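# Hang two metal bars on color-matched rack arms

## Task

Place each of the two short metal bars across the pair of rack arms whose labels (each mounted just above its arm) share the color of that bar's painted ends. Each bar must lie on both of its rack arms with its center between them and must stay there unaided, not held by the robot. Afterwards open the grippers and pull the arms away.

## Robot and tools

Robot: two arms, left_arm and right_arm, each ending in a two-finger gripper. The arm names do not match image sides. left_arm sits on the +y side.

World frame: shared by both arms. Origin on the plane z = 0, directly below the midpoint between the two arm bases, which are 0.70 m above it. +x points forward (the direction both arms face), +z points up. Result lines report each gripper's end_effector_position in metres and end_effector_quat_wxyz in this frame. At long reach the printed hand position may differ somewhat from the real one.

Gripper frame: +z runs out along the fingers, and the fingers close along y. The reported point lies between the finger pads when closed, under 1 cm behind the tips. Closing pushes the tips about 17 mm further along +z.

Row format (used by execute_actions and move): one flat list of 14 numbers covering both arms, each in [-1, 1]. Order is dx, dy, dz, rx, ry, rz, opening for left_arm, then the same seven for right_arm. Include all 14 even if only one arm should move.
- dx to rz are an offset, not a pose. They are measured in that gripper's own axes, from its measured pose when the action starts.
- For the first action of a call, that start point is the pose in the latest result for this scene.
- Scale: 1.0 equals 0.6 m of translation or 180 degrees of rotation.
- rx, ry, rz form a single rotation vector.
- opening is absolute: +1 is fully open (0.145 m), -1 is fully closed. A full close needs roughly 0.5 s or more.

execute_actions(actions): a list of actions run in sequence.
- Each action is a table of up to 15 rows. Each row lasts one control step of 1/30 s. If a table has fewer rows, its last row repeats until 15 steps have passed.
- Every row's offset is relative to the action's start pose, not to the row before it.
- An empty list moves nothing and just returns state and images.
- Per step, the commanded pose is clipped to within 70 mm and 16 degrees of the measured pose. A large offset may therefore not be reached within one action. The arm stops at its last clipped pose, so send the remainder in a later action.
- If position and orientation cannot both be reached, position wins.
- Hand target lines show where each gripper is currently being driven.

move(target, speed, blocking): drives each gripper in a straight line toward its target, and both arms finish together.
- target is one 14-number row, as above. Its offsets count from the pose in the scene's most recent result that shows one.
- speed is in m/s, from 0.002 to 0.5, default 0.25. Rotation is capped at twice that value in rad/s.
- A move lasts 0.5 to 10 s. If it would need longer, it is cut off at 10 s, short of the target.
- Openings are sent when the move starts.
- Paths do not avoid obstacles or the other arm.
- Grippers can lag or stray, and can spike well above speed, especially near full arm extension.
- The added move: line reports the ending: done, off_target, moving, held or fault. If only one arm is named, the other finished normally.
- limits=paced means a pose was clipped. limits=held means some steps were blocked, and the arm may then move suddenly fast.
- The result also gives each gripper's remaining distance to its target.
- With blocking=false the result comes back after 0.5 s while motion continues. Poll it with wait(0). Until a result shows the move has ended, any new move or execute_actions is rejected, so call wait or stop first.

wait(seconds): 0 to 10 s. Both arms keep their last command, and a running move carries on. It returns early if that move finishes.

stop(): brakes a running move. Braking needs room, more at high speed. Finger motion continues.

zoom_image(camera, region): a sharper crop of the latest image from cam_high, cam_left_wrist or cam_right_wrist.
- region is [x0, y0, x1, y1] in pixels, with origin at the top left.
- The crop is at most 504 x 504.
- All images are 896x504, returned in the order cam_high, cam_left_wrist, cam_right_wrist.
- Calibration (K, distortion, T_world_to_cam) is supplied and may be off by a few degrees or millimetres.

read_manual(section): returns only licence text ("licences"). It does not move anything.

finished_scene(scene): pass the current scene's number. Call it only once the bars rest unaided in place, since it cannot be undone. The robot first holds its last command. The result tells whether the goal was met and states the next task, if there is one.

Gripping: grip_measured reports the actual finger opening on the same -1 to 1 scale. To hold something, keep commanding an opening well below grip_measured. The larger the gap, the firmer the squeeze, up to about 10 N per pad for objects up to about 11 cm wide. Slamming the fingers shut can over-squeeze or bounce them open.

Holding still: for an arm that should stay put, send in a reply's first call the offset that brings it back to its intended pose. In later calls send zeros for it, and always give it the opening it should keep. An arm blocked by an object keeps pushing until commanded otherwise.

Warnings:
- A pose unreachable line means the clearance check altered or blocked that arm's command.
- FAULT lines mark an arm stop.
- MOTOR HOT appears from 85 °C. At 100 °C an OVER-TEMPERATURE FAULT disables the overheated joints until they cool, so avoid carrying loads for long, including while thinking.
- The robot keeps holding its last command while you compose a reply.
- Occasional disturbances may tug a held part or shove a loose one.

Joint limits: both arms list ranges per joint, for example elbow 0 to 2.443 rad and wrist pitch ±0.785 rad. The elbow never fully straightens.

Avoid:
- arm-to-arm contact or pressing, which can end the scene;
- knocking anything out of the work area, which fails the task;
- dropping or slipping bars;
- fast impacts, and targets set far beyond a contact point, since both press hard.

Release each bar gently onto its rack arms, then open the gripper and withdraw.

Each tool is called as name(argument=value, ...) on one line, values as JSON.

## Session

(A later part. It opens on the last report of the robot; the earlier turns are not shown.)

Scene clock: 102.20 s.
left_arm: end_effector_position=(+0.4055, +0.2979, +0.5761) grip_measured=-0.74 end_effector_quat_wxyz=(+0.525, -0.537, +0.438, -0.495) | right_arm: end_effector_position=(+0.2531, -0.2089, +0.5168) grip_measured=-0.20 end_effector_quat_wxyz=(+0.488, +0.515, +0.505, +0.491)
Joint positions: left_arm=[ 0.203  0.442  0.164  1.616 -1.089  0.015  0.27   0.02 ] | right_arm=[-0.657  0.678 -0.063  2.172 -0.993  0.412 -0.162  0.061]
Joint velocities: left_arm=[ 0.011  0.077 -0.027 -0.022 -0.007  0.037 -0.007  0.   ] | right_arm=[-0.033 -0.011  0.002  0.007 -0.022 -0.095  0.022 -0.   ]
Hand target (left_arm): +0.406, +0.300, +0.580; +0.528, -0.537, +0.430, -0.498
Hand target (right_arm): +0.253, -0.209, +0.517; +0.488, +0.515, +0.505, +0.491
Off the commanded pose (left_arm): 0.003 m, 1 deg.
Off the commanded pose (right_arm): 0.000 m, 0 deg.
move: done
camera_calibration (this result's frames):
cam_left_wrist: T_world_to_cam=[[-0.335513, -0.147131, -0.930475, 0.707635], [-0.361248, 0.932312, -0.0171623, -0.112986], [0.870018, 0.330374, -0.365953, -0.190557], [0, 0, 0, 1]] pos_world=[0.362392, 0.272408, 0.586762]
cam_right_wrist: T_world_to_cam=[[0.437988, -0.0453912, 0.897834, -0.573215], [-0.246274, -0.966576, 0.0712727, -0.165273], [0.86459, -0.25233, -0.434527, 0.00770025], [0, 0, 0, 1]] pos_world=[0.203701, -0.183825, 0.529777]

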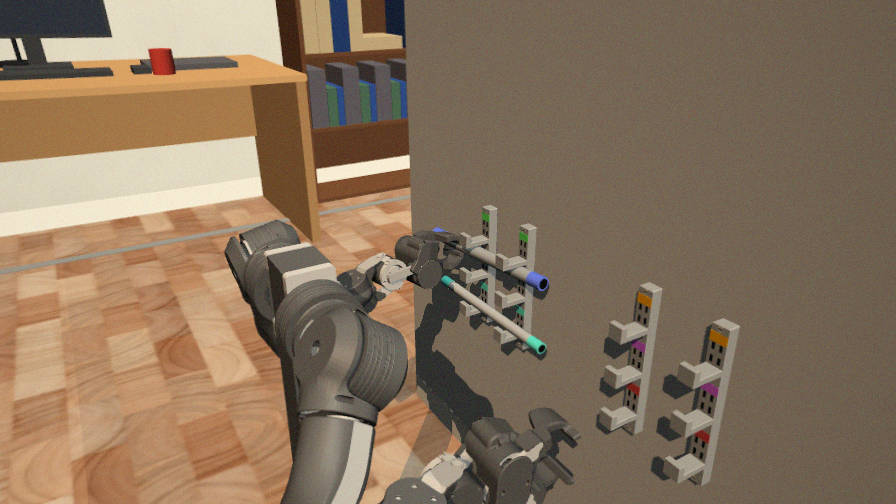

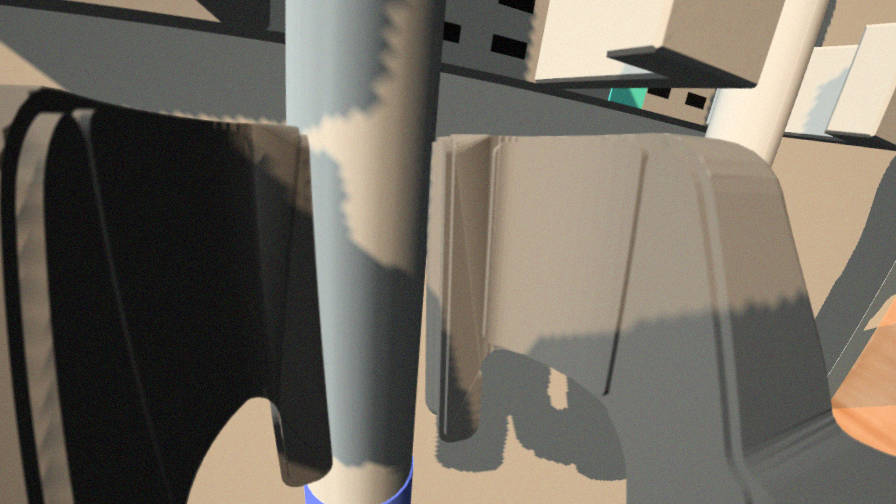

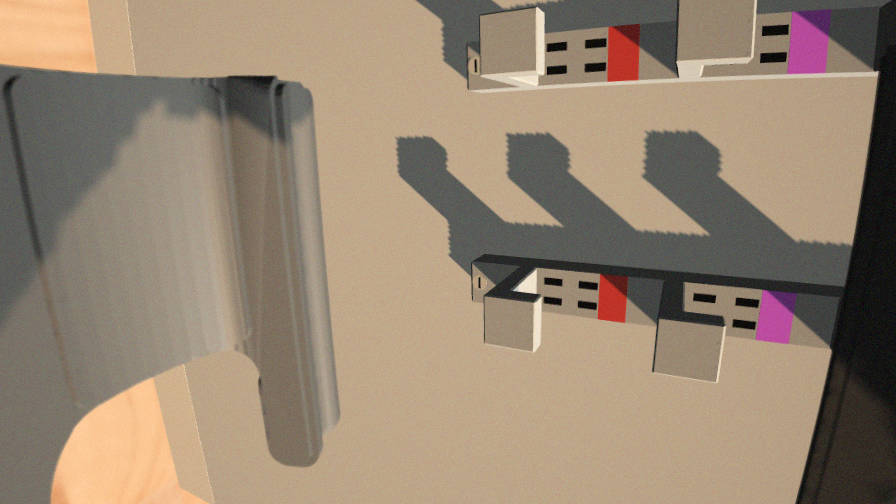

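move(target=[0,-0.004,0.038,0.008,0.03,0.01,-1,0,0,0,0,0,0,-0.2], speed=0.03)

zoom_image(camera="cam_high", region=[380,180,600,380])

Scene clock: 104.57 s.
left_arm: end_effector_position=(+0.4251, +0.3008, +0.5730) grip_measured=-0.75 end_effector_quat_wxyz=(+0.513, -0.501, +0.473, -0.511) | right_arm: end_effector_position=(+0.2531, -0.2089, +0.5168) grip_measured=-0.20 end_effector_quat_wxyz=(+0.488, +0.515, +0.505, +0.491)
Joint positions: left_arm=[ 0.299  0.451  0.177  1.453 -1.115 -0.176  0.222  0.019] | right_arm=[-0.657  0.678 -0.063  2.172 -0.993  0.412 -0.162  0.061]
Joint velocities: left_arm=[ 0.011 -0.121  0.017  0.002 -0.051  0.022 -0.081 -0.   ] | right_arm=[ 0.077 -0.055 -0.007  0.002  0.007 -0.051  0.051 -0.   ]
Hand target (left_arm): +0.428, +0.302, +0.580; +0.519, -0.499, +0.464, -0.516
Hand target (right_arm): +0.253, -0.209, +0.517; +0.488, +0.515, +0.505, +0.491
Off the commanded pose (left_arm): 0.007 m, 1 deg.
Off the commanded pose (right_arm): 0.000 m, 0 deg.
move: off_target (left_arm)
camera_calibration (this result's frames):
cam_left_wrist: T_world_to_cam=[[-0.341607, -0.0710381, -0.937154, 0.695285], [-0.267714, 0.963185, 0.0245746, -0.181627], [0.900907, 0.259284, -0.348049, -0.211684], [0, 0, 0, 1]] pos_world=[0.379598, 0.279219, 0.582376]
cam_right_wrist: T_world_to_cam=[[0.437988, -0.0453912, 0.897834, -0.573215], [-0.246274, -0.966576, 0.0712727, -0.165273], [0.86459, -0.25233, -0.434527, 0.00770025], [0, 0, 0, 1]] pos_world=[0.203701, -0.183825, 0.529777]

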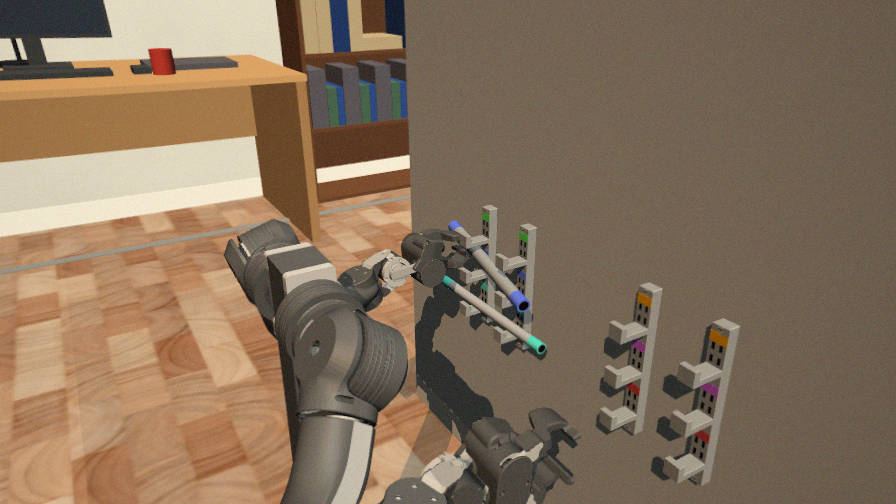

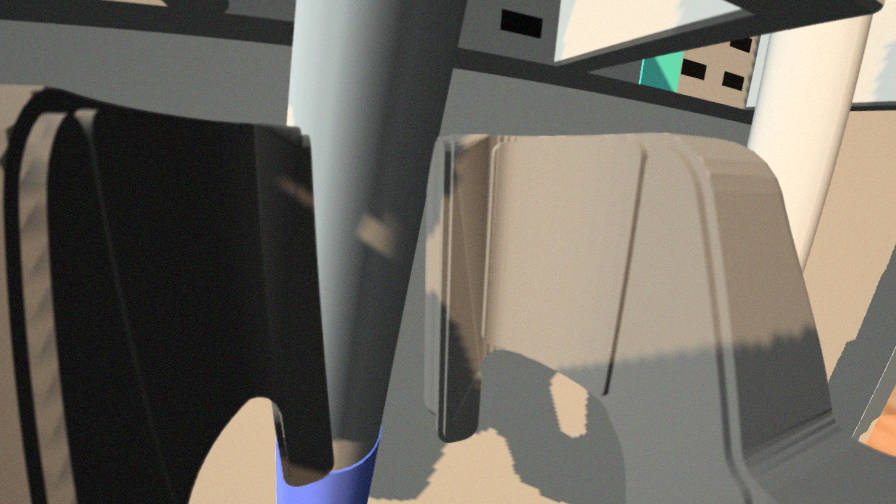

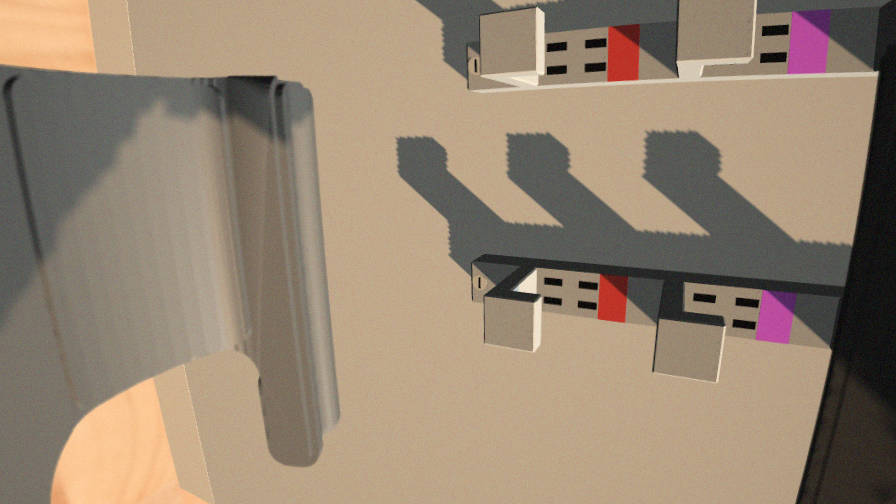

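Region (380, 180, 600, 380) of cam_high's 896x504 image, scaled by 2.291, with more detail than that image has; it fills the top 458 rows of this view, and the rest is white.

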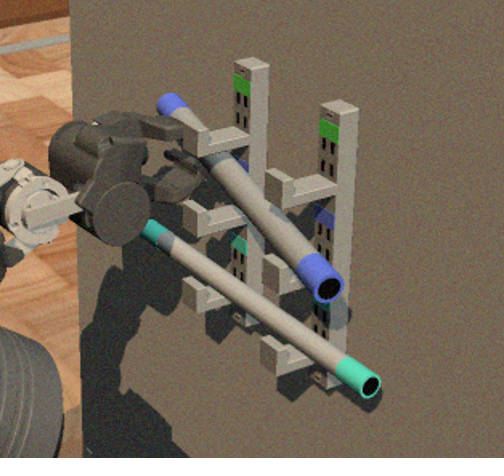

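move(target=[0,-0.01,-0.06,0.008,0,-0.025,-1,0,0,0,0,0,0,-0.2], speed=0.04)

zoom_image(camera="cam_high", region=[380,180,600,380])

Scene clock: 106.50 s.
left_arm: end_effector_position=(+0.3895, +0.2996, +0.5724) grip_measured=-0.75 end_effector_quat_wxyz=(+0.497, -0.516, +0.452, -0.531) | right_arm: end_effector_position=(+0.2531, -0.2089, +0.5168) grip_measured=-0.20 end_effector_quat_wxyz=(+0.488, +0.515, +0.505, +0.491)
Joint positions: left_arm=[ 0.135  0.41   0.293  1.635 -1.042 -0.184  0.272  0.019] | right_arm=[-0.657  0.678 -0.063  2.172 -0.993  0.412 -0.162  0.061]
Joint velocities: left_arm=[-0.077  0.011  0.002 -0.007 -0.007 -0.051 -0.037  0.   ] | right_arm=[ 0.077 -0.077  0.002 -0.007 -0.037  0.007  0.022 -0.   ]
Hand target (left_arm): +0.389, +0.299, +0.577; +0.498, -0.513, +0.447, -0.538
Hand target (right_arm): +0.253, -0.209, +0.517; +0.488, +0.515, +0.505, +0.491
Off the commanded pose (left_arm): 0.005 m, 1 deg.
Off the commanded pose (right_arm): 0.000 m, 0 deg.
move: off_target (left_arm)
camera_calibration (this result's frames):
cam_left_wrist: T_world_to_cam=[[-0.331136, -0.138171, -0.933412, 0.696429], [-0.266318, 0.962688, -0.0480255, -0.148774], [0.90522, 0.232682, -0.355578, -0.168946], [0, 0, 0, 1]] pos_world=[0.343925, 0.27876, 0.582837]
cam_right_wrist: T_world_to_cam=[[0.437988, -0.0453912, 0.897834, -0.573215], [-0.246274, -0.966576, 0.0712727, -0.165273], [0.86459, -0.25233, -0.434527, 0.00770025], [0, 0, 0, 1]] pos_world=[0.203701, -0.183825, 0.529777]

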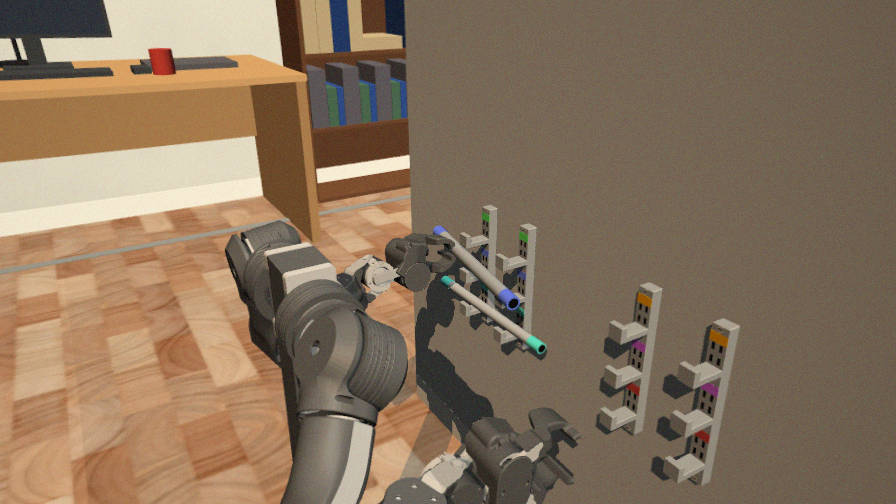

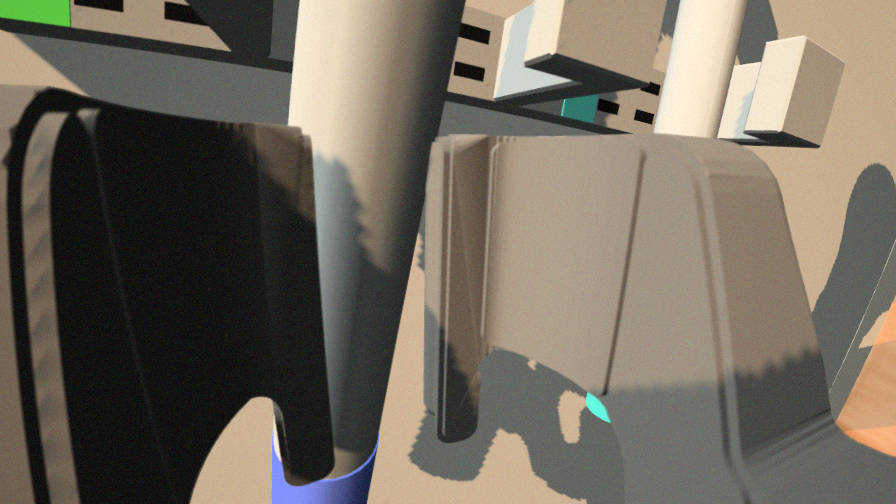

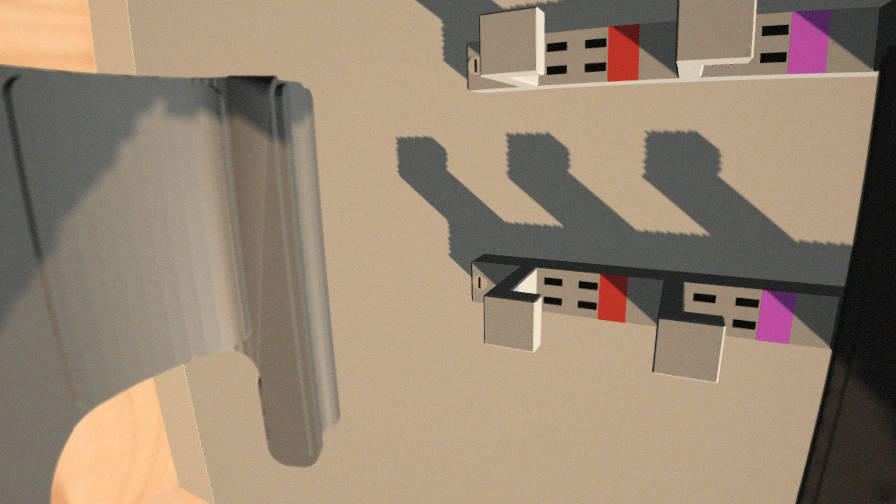

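Region (380, 180, 600, 380) of cam_high's 896x504 image, scaled by 2.291, with more detail than that image has; it fills the top 458 rows of this view, and the rest is white.

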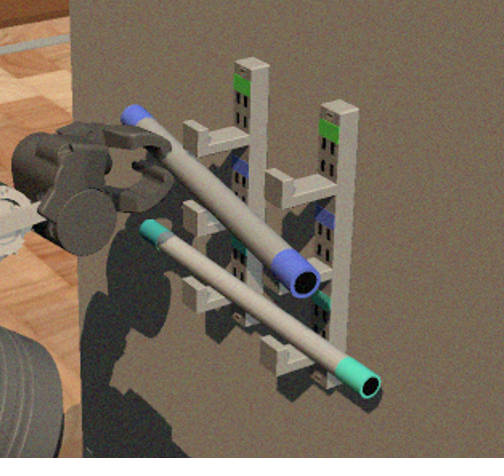

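move(target=[0,-0.008,-0.02,0.008,-0.09,-0.03,-1,0,0,0,0,0,0,-0.2], speed=0.03)

zoom_image(camera="cam_high", region=[380,180,600,380])

Scene clock: 112.23 s.
left_arm: end_effector_position=(+0.3782, +0.2989, +0.5717) grip_measured=-0.75 end_effector_quat_wxyz=(-0.533, +0.603, -0.352, +0.478) | right_arm: end_effector_position=(+0.2531, -0.2089, +0.5168) grip_measured=-0.20 end_effector_quat_wxyz=(+0.488, +0.515, +0.505, +0.491)
Joint positions: left_arm=[ 0.166  0.125  0.351  1.777 -1.307  0.046  0.378  0.019] | right_arm=[-0.657  0.678 -0.063  2.172 -0.993  0.412 -0.162  0.061]
Joint velocities: left_arm=[-0.055 -0.033 -0.012 -0.017 -0.051 -0.007 -0.022 -0.   ] | right_arm=[ 0.055  0.099  0.012 -0.022 -0.081 -0.051 -0.022  0.   ]
Hand target (left_arm): +0.378, +0.299, +0.578; -0.537, +0.599, -0.345, +0.484
Hand target (right_arm): +0.253, -0.209, +0.517; +0.488, +0.515, +0.505, +0.491
Off the commanded pose (left_arm): 0.005 m, 1 deg.
Off the commanded pose (right_arm): 0.000 m, 0 deg.
move: off_target (left_arm)
camera_calibration (this result's frames):
cam_left_wrist: T_world_to_cam=[[-0.281917, -0.321716, -0.903893, 0.711297], [-0.517025, 0.844553, -0.139339, 0.0311485], [0.808212, 0.428053, -0.404429, -0.152513], [0, 0, 0, 1]] pos_world=[0.339894, 0.267812, 0.585595]
cam_right_wrist: T_world_to_cam=[[0.437988, -0.0453912, 0.897834, -0.573215], [-0.246274, -0.966576, 0.0712727, -0.165273], [0.86459, -0.25233, -0.434527, 0.00770025], [0, 0, 0, 1]] pos_world=[0.203701, -0.183825, 0.529777]

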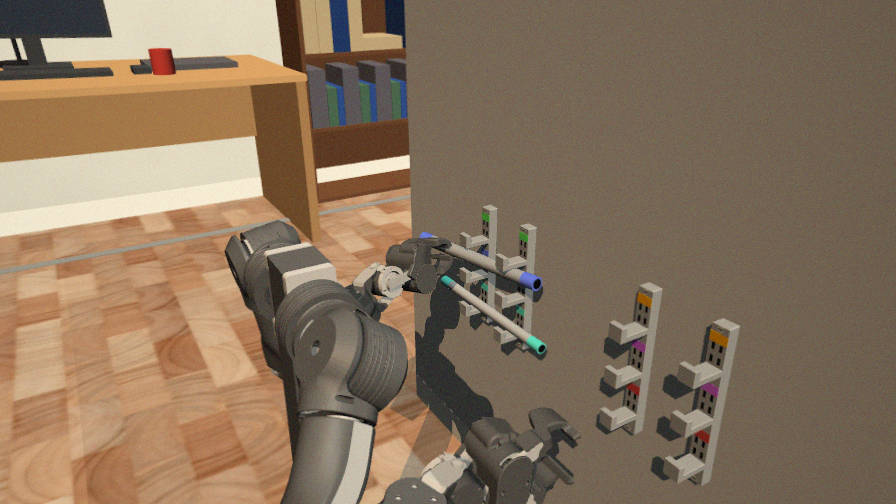

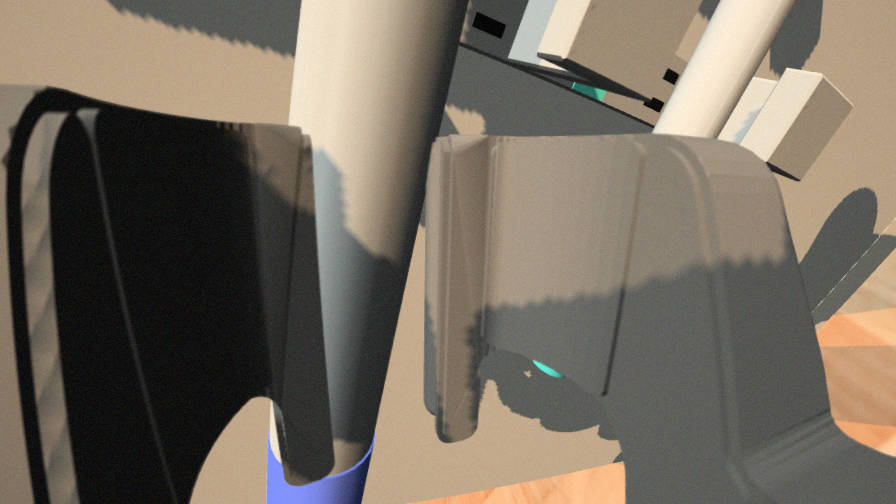

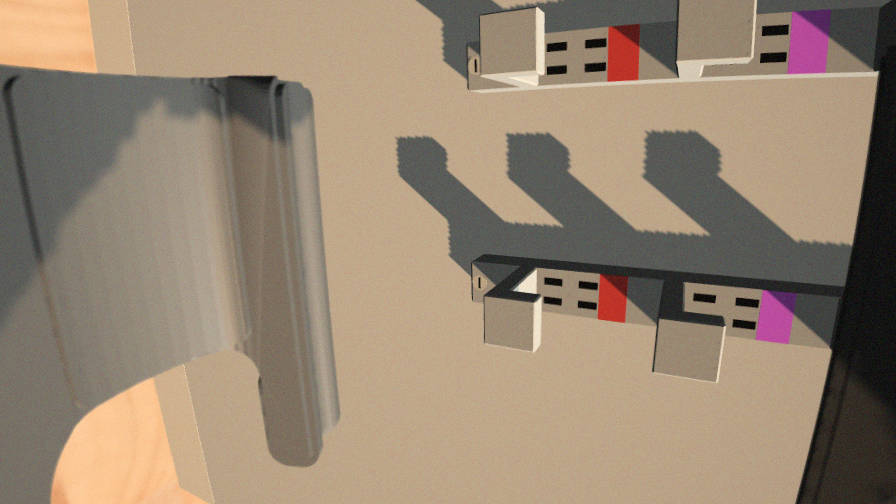

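Region (380, 180, 600, 380) of cam_high's 896x504 image, scaled by 2.291, with more detail than that image has; it fills the top 458 rows of this view, and the rest is white.

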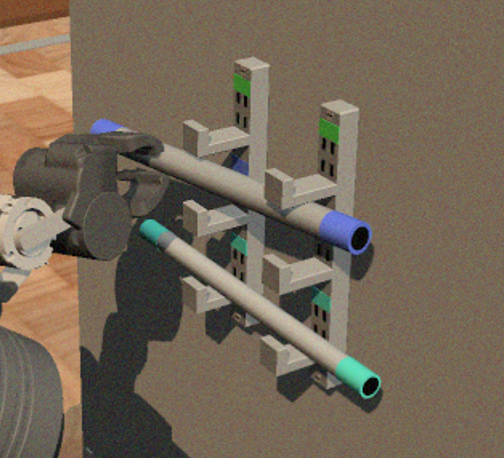

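move(target=[0.015,-0.008,0.048,0.008,0,0,-1,0,0,0,0,0,0,-0.2], speed=0.025)

zoom_image(camera="cam_high", region=[380,180,600,380])

Scene clock: 114.33 s.
left_arm: end_effector_position=(+0.4069, +0.3014, +0.5752) grip_measured=-0.76 end_effector_quat_wxyz=(-0.538, +0.601, -0.351, +0.475) | right_arm: end_effector_position=(+0.2531, -0.2089, +0.5168) grip_measured=-0.20 end_effector_quat_wxyz=(+0.488, +0.515, +0.505, +0.491)
Joint positions: left_arm=[ 0.298  0.124  0.332  1.634 -1.36   0.041  0.351  0.018] | right_arm=[-0.657  0.678 -0.063  2.172 -0.993  0.412 -0.162  0.061]
Joint velocities: left_arm=[ 0.033 -0.033  0.002 -0.002  0.022 -0.007  0.11   0.001] | right_arm=[-0.099 -0.099 -0.022 -0.007  0.037 -0.037 -0.051 -0.   ]
Hand target (left_arm): +0.408, +0.301, +0.579; -0.542, +0.596, -0.346, +0.482
Hand target (right_arm): +0.253, -0.209, +0.517; +0.488, +0.515, +0.505, +0.491
Off the commanded pose (left_arm): 0.004 m, 1 deg.
Off the commanded pose (right_arm): 0.000 m, 0 deg.
move: off_target (left_arm)
camera_calibration (this result's frames):
cam_left_wrist: T_world_to_cam=[[-0.276028, -0.316438, -0.907566, 0.721479], [-0.52328, 0.841518, -0.134258, 0.0448901], [0.806218, 0.437852, -0.397868, -0.181361], [0, 0, 0, 1]] pos_world=[0.368854, 0.269936, 0.588659]
cam_right_wrist: T_world_to_cam=[[0.437988, -0.0453912, 0.897834, -0.573215], [-0.246274, -0.966576, 0.0712727, -0.165273], [0.86459, -0.25233, -0.434527, 0.00770025], [0, 0, 0, 1]] pos_world=[0.203701, -0.183825, 0.529777]

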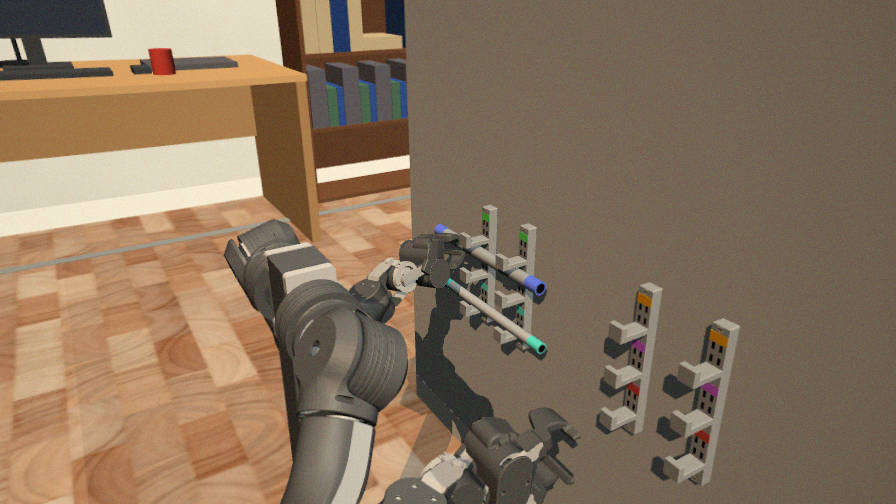

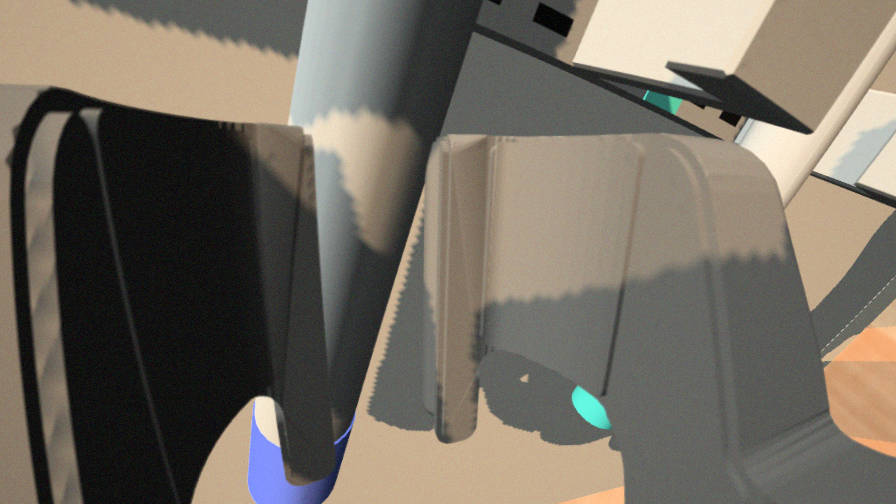

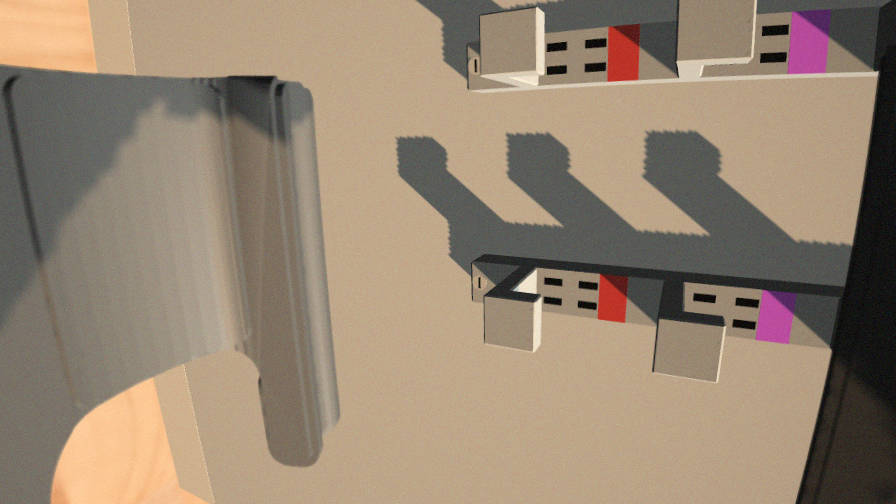

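Region (380, 180, 600, 380) of cam_high's 896x504 image, scaled by 2.291, with more detail than that image has; it fills the top 458 rows of this view, and the rest is white.

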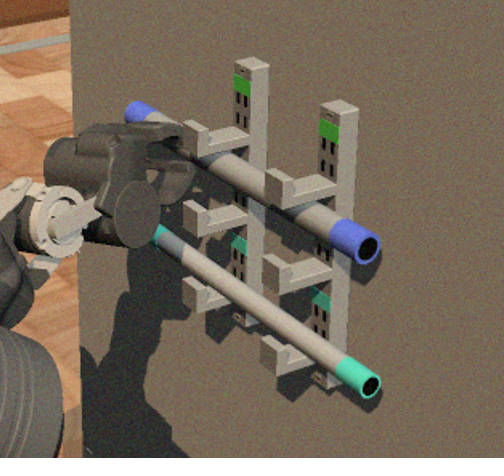

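move(target=[0.003,0.03,0.008,0.005,0,0,-1,0,0,0,0,0,0,-0.2], speed=0.025)

zoom_image(camera="cam_high", region=[380,180,600,380])

Scene clock: 115.87 s.
left_arm: end_effector_position=(+0.4131, +0.2992, +0.5542) grip_measured=-0.76 end_effector_quat_wxyz=(-0.540, +0.602, -0.351, +0.472) | right_arm: end_effector_position=(+0.2531, -0.2089, +0.5168) grip_measured=-0.20 end_effector_quat_wxyz=(+0.488, +0.515, +0.505, +0.491)
Joint positions: left_arm=[ 0.297  0.099  0.332  1.546 -1.387  0.027  0.259  0.019] | right_arm=[-0.657  0.678 -0.063  2.172 -0.993  0.412 -0.162  0.061]
Joint velocities: left_arm=[ 0.033 -0.099 -0.002  0.002 -0.051 -0.007 -0.022 -0.   ] | right_arm=[-0.033  0.033  0.002 -0.007 -0.037 -0.066 -0.022  0.   ]
Hand target (left_arm): +0.414, +0.298, +0.558; -0.543, +0.597, -0.347, +0.478
Hand target (right_arm): +0.253, -0.209, +0.517; +0.488, +0.515, +0.505, +0.491
Off the commanded pose (left_arm): 0.004 m, 1 deg.
Off the commanded pose (right_arm): 0.000 m, 0 deg.
move: off_target (left_arm)
camera_calibration (this result's frames):
cam_left_wrist: T_world_to_cam=[[-0.278921, -0.315177, -0.90712, 0.703972], [-0.529156, 0.838707, -0.128703, 0.0473322], [0.801372, 0.44411, -0.400711, -0.192026], [0, 0, 0, 1]] pos_world=[0.375282, 0.267459, 0.567732]
cam_right_wrist: T_world_to_cam=[[0.437988, -0.0453912, 0.897834, -0.573215], [-0.246274, -0.966576, 0.0712727, -0.165273], [0.86459, -0.25233, -0.434527, 0.00770025], [0, 0, 0, 1]] pos_world=[0.203701, -0.183825, 0.529777]

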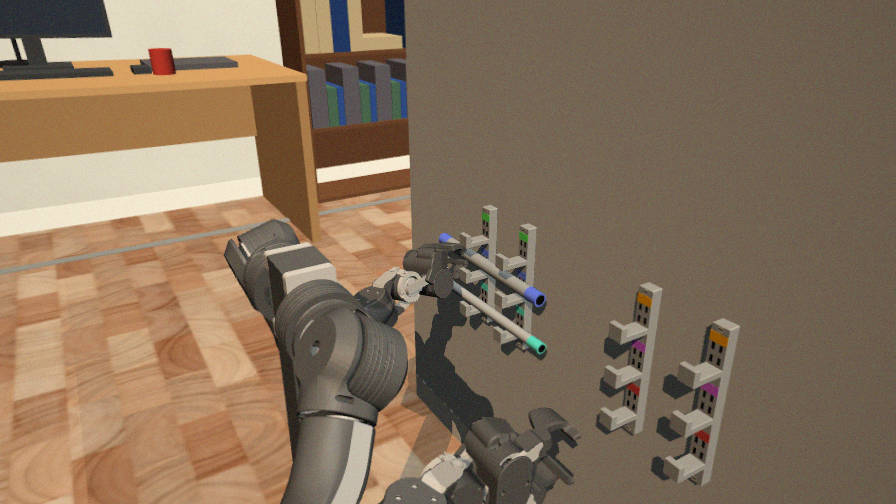

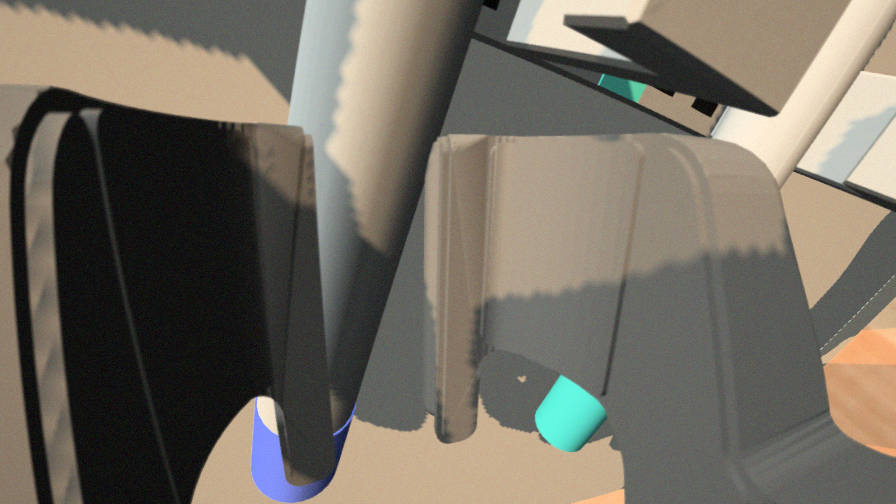

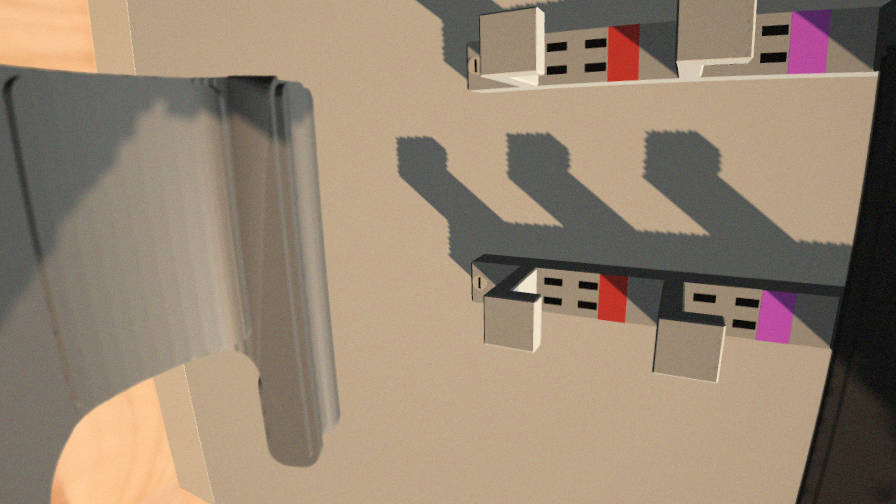

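Region (380, 180, 600, 380) of cam_high's 896x504 image, scaled by 2.291, with more detail than that image has; it fills the top 458 rows of this view, and the rest is white.

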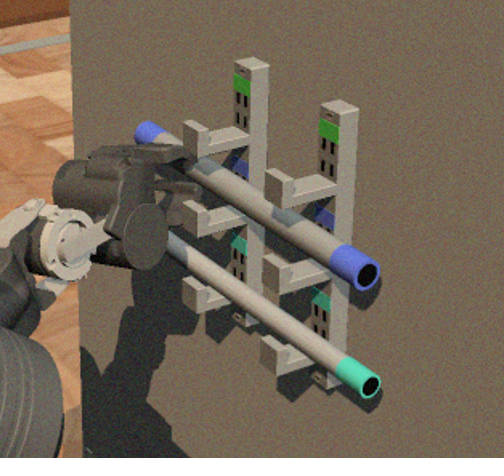

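move(target=[0.003,0.018,0.006,0.005,0,0.008,-1,0,0,0,0,0,0,-0.2], speed=0.02)

zoom_image(camera="cam_high", region=[380,180,600,380])

Scene clock: 117.53 s.
left_arm: end_effector_position=(+0.4167, +0.2987, +0.5409) grip_measured=-0.77 end_effector_quat_wxyz=(-0.548, +0.599, -0.356, +0.463) | right_arm: end_effector_position=(+0.2531, -0.2089, +0.5168) grip_measured=-0.20 end_effector_quat_wxyz=(+0.488, +0.515, +0.505, +0.491)
Joint positions: left_arm=[ 0.297  0.094  0.324  1.484 -1.416  0.027  0.193  0.018] | right_arm=[-0.657  0.678 -0.063  2.172 -0.993  0.412 -0.162  0.061]
Joint velocities: left_arm=[-0.011 -0.033  0.012 -0.007 -0.051 -0.051 -0.007 -0.   ] | right_arm=[-0.121 -0.011 -0.007 -0.022 -0.066 -0.022  0.066  0.   ]
Hand target (left_arm): +0.418, +0.297, +0.544; -0.550, +0.594, -0.355, +0.468
Hand target (right_arm): +0.253, -0.209, +0.517; +0.488, +0.515, +0.505, +0.491
Off the commanded pose (left_arm): 0.004 m, 1 deg.
Off the commanded pose (right_arm): 0.000 m, 0 deg.
move: off_target (left_arm)
camera_calibration (this result's frames):
cam_left_wrist: T_world_to_cam=[[-0.282635, -0.296301, -0.912317, 0.691556], [-0.537544, 0.836648, -0.105195, 0.0393255], [0.794458, 0.460679, -0.395741, -0.204745], [0, 0, 0, 1]] pos_world=[0.379259, 0.266329, 0.554029]
cam_right_wrist: T_world_to_cam=[[0.437988, -0.0453912, 0.897834, -0.573215], [-0.246274, -0.966576, 0.0712727, -0.165273], [0.86459, -0.25233, -0.434527, 0.00770025], [0, 0, 0, 1]] pos_world=[0.203701, -0.183825, 0.529777]

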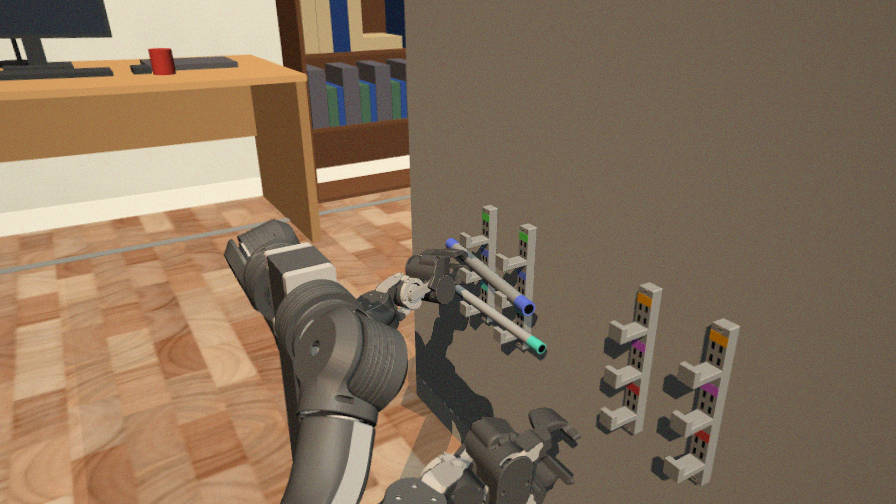

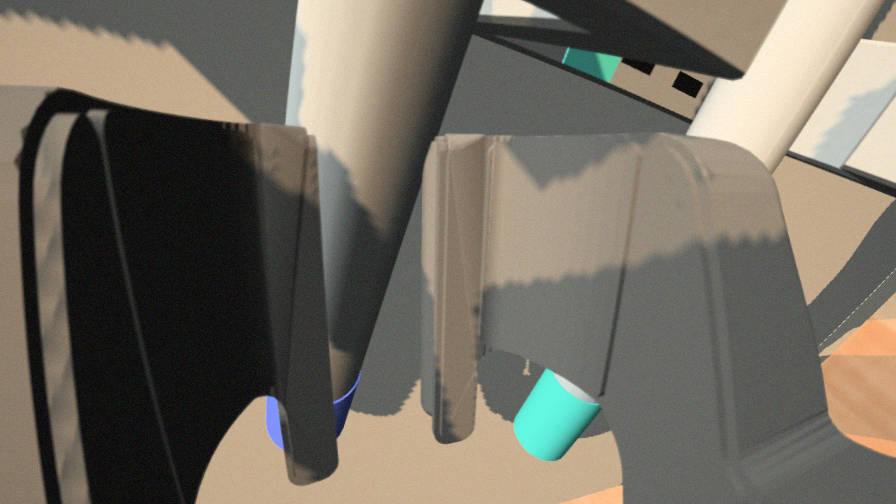

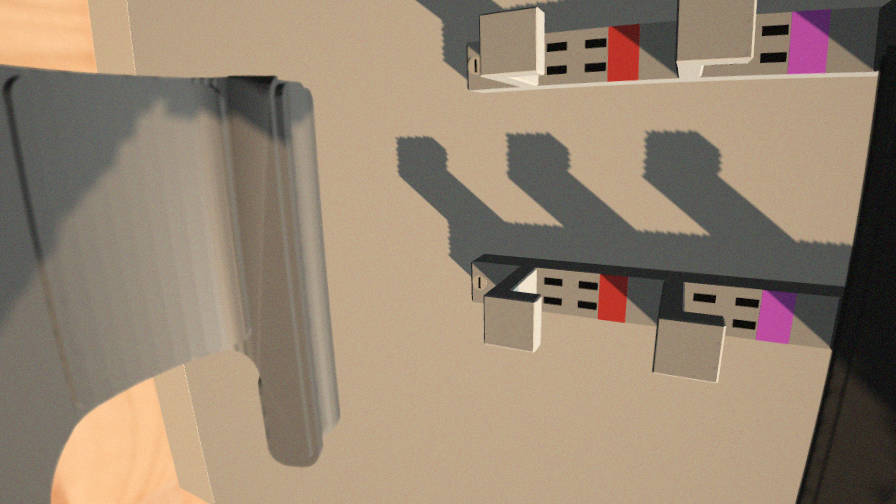

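Region (380, 180, 600, 380) of cam_high's 896x504 image, scaled by 2.291, with more detail than that image has; it fills the top 458 rows of this view, and the rest is white.

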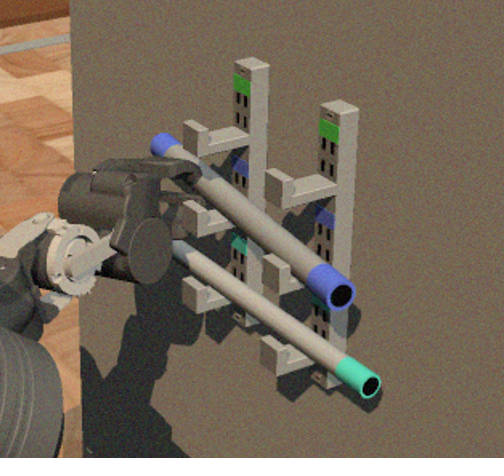

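move(target=[-0.005,-0.062,-0.02,0.008,0,-0.012,-1,0,0,0,0,0,0,-0.2], speed=0.02)

zoom_image(camera="cam_high", region=[380,180,600,380])

Scene clock: 120.63 s.
left_arm: end_effector_position=(+0.4020, +0.3029, +0.5732) grip_measured=-0.77 end_effector_quat_wxyz=(-0.545, +0.602, -0.343, +0.472) | right_arm: end_effector_position=(+0.2531, -0.2089, +0.5168) grip_measured=-0.20 end_effector_quat_wxyz=(+0.488, +0.515, +0.505, +0.491)
Joint positions: left_arm=[ 0.286  0.088  0.361  1.648 -1.393  0.027  0.335  0.017] | right_arm=[-0.657  0.678 -0.063  2.172 -0.993  0.412 -0.162  0.061]
Joint velocities: left_arm=[ 0.055  0.011 -0.022 -0.012  0.037  0.037 -0.037 -0.   ] | right_arm=[-0.055 -0.011 -0.007 -0.002 -0.051 -0.051 -0.037 -0.   ]
Hand target (left_arm): +0.401, +0.303, +0.577; -0.546, +0.599, -0.339, +0.478
Hand target (right_arm): +0.253, -0.209, +0.517; +0.488, +0.515, +0.505, +0.491
Off the commanded pose (left_arm): 0.004 m, 1 deg.
Off the commanded pose (right_arm): 0.000 m, 0 deg.
move: off_target (left_arm)
camera_calibration (this result's frames):
cam_left_wrist: T_world_to_cam=[[-0.261342, -0.320062, -0.910638, 0.715772], [-0.538729, 0.831179, -0.137525, 0.052006], [0.800919, 0.454645, -0.389649, -0.186485], [0, 0, 0, 1]] pos_world=[0.364438, 0.270649, 0.586298]
cam_right_wrist: T_world_to_cam=[[0.437988, -0.0453912, 0.897834, -0.573215], [-0.246274, -0.966576, 0.0712727, -0.165273], [0.86459, -0.25233, -0.434527, 0.00770025], [0, 0, 0, 1]] pos_world=[0.203701, -0.183825, 0.529777]

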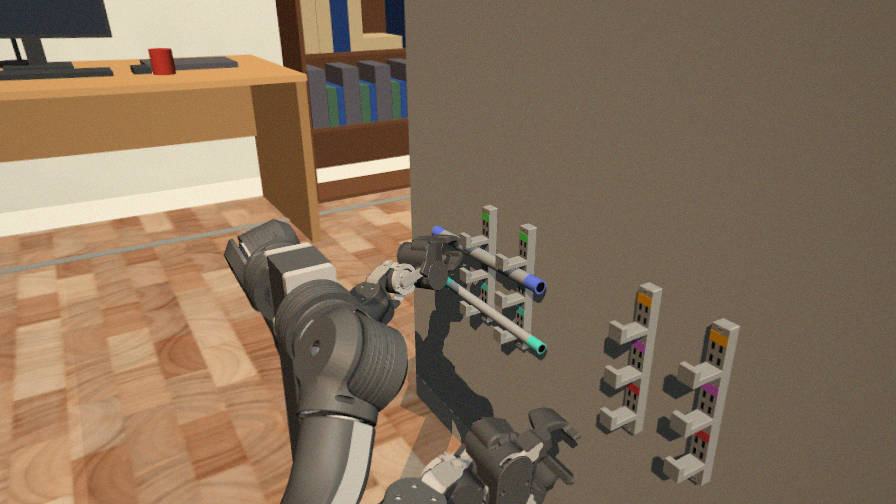

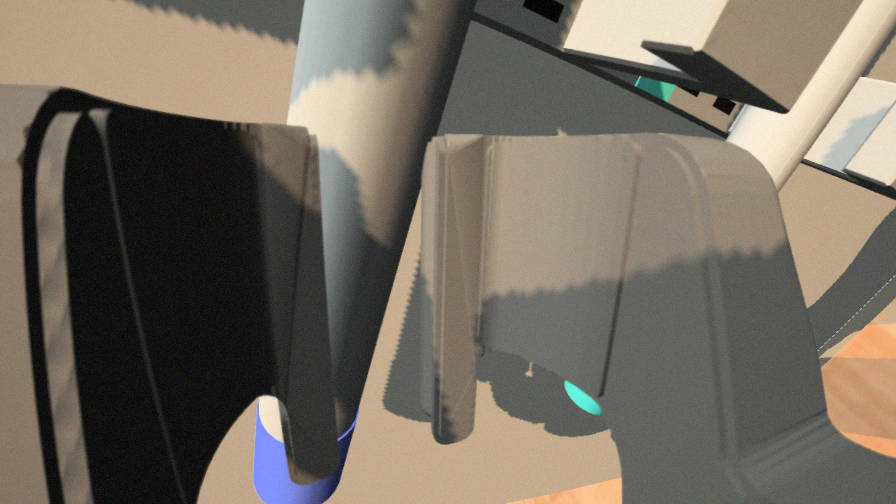

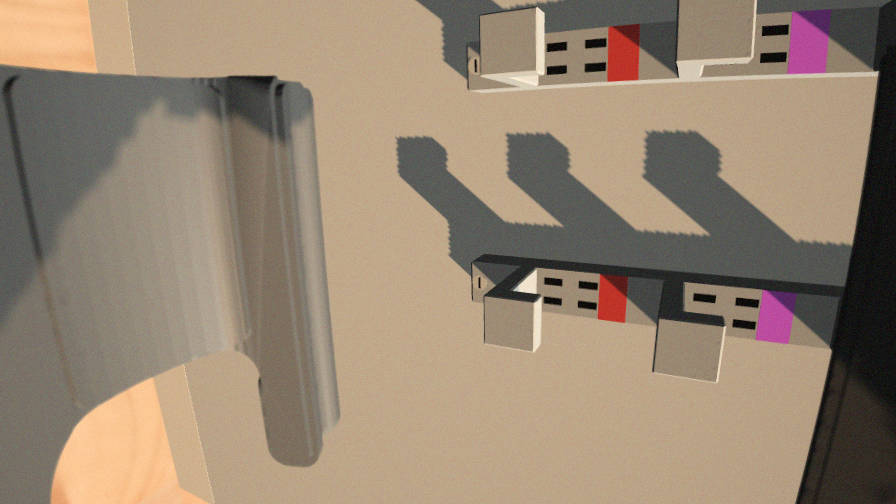

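Region (380, 180, 600, 380) of cam_high's 896x504 image, scaled by 2.291, with more detail than that image has; it fills the top 458 rows of this view, and the rest is white.

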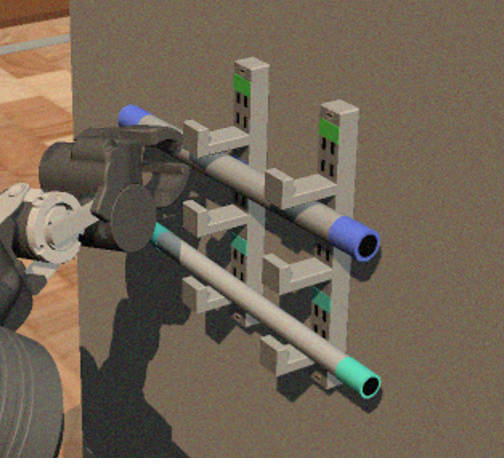

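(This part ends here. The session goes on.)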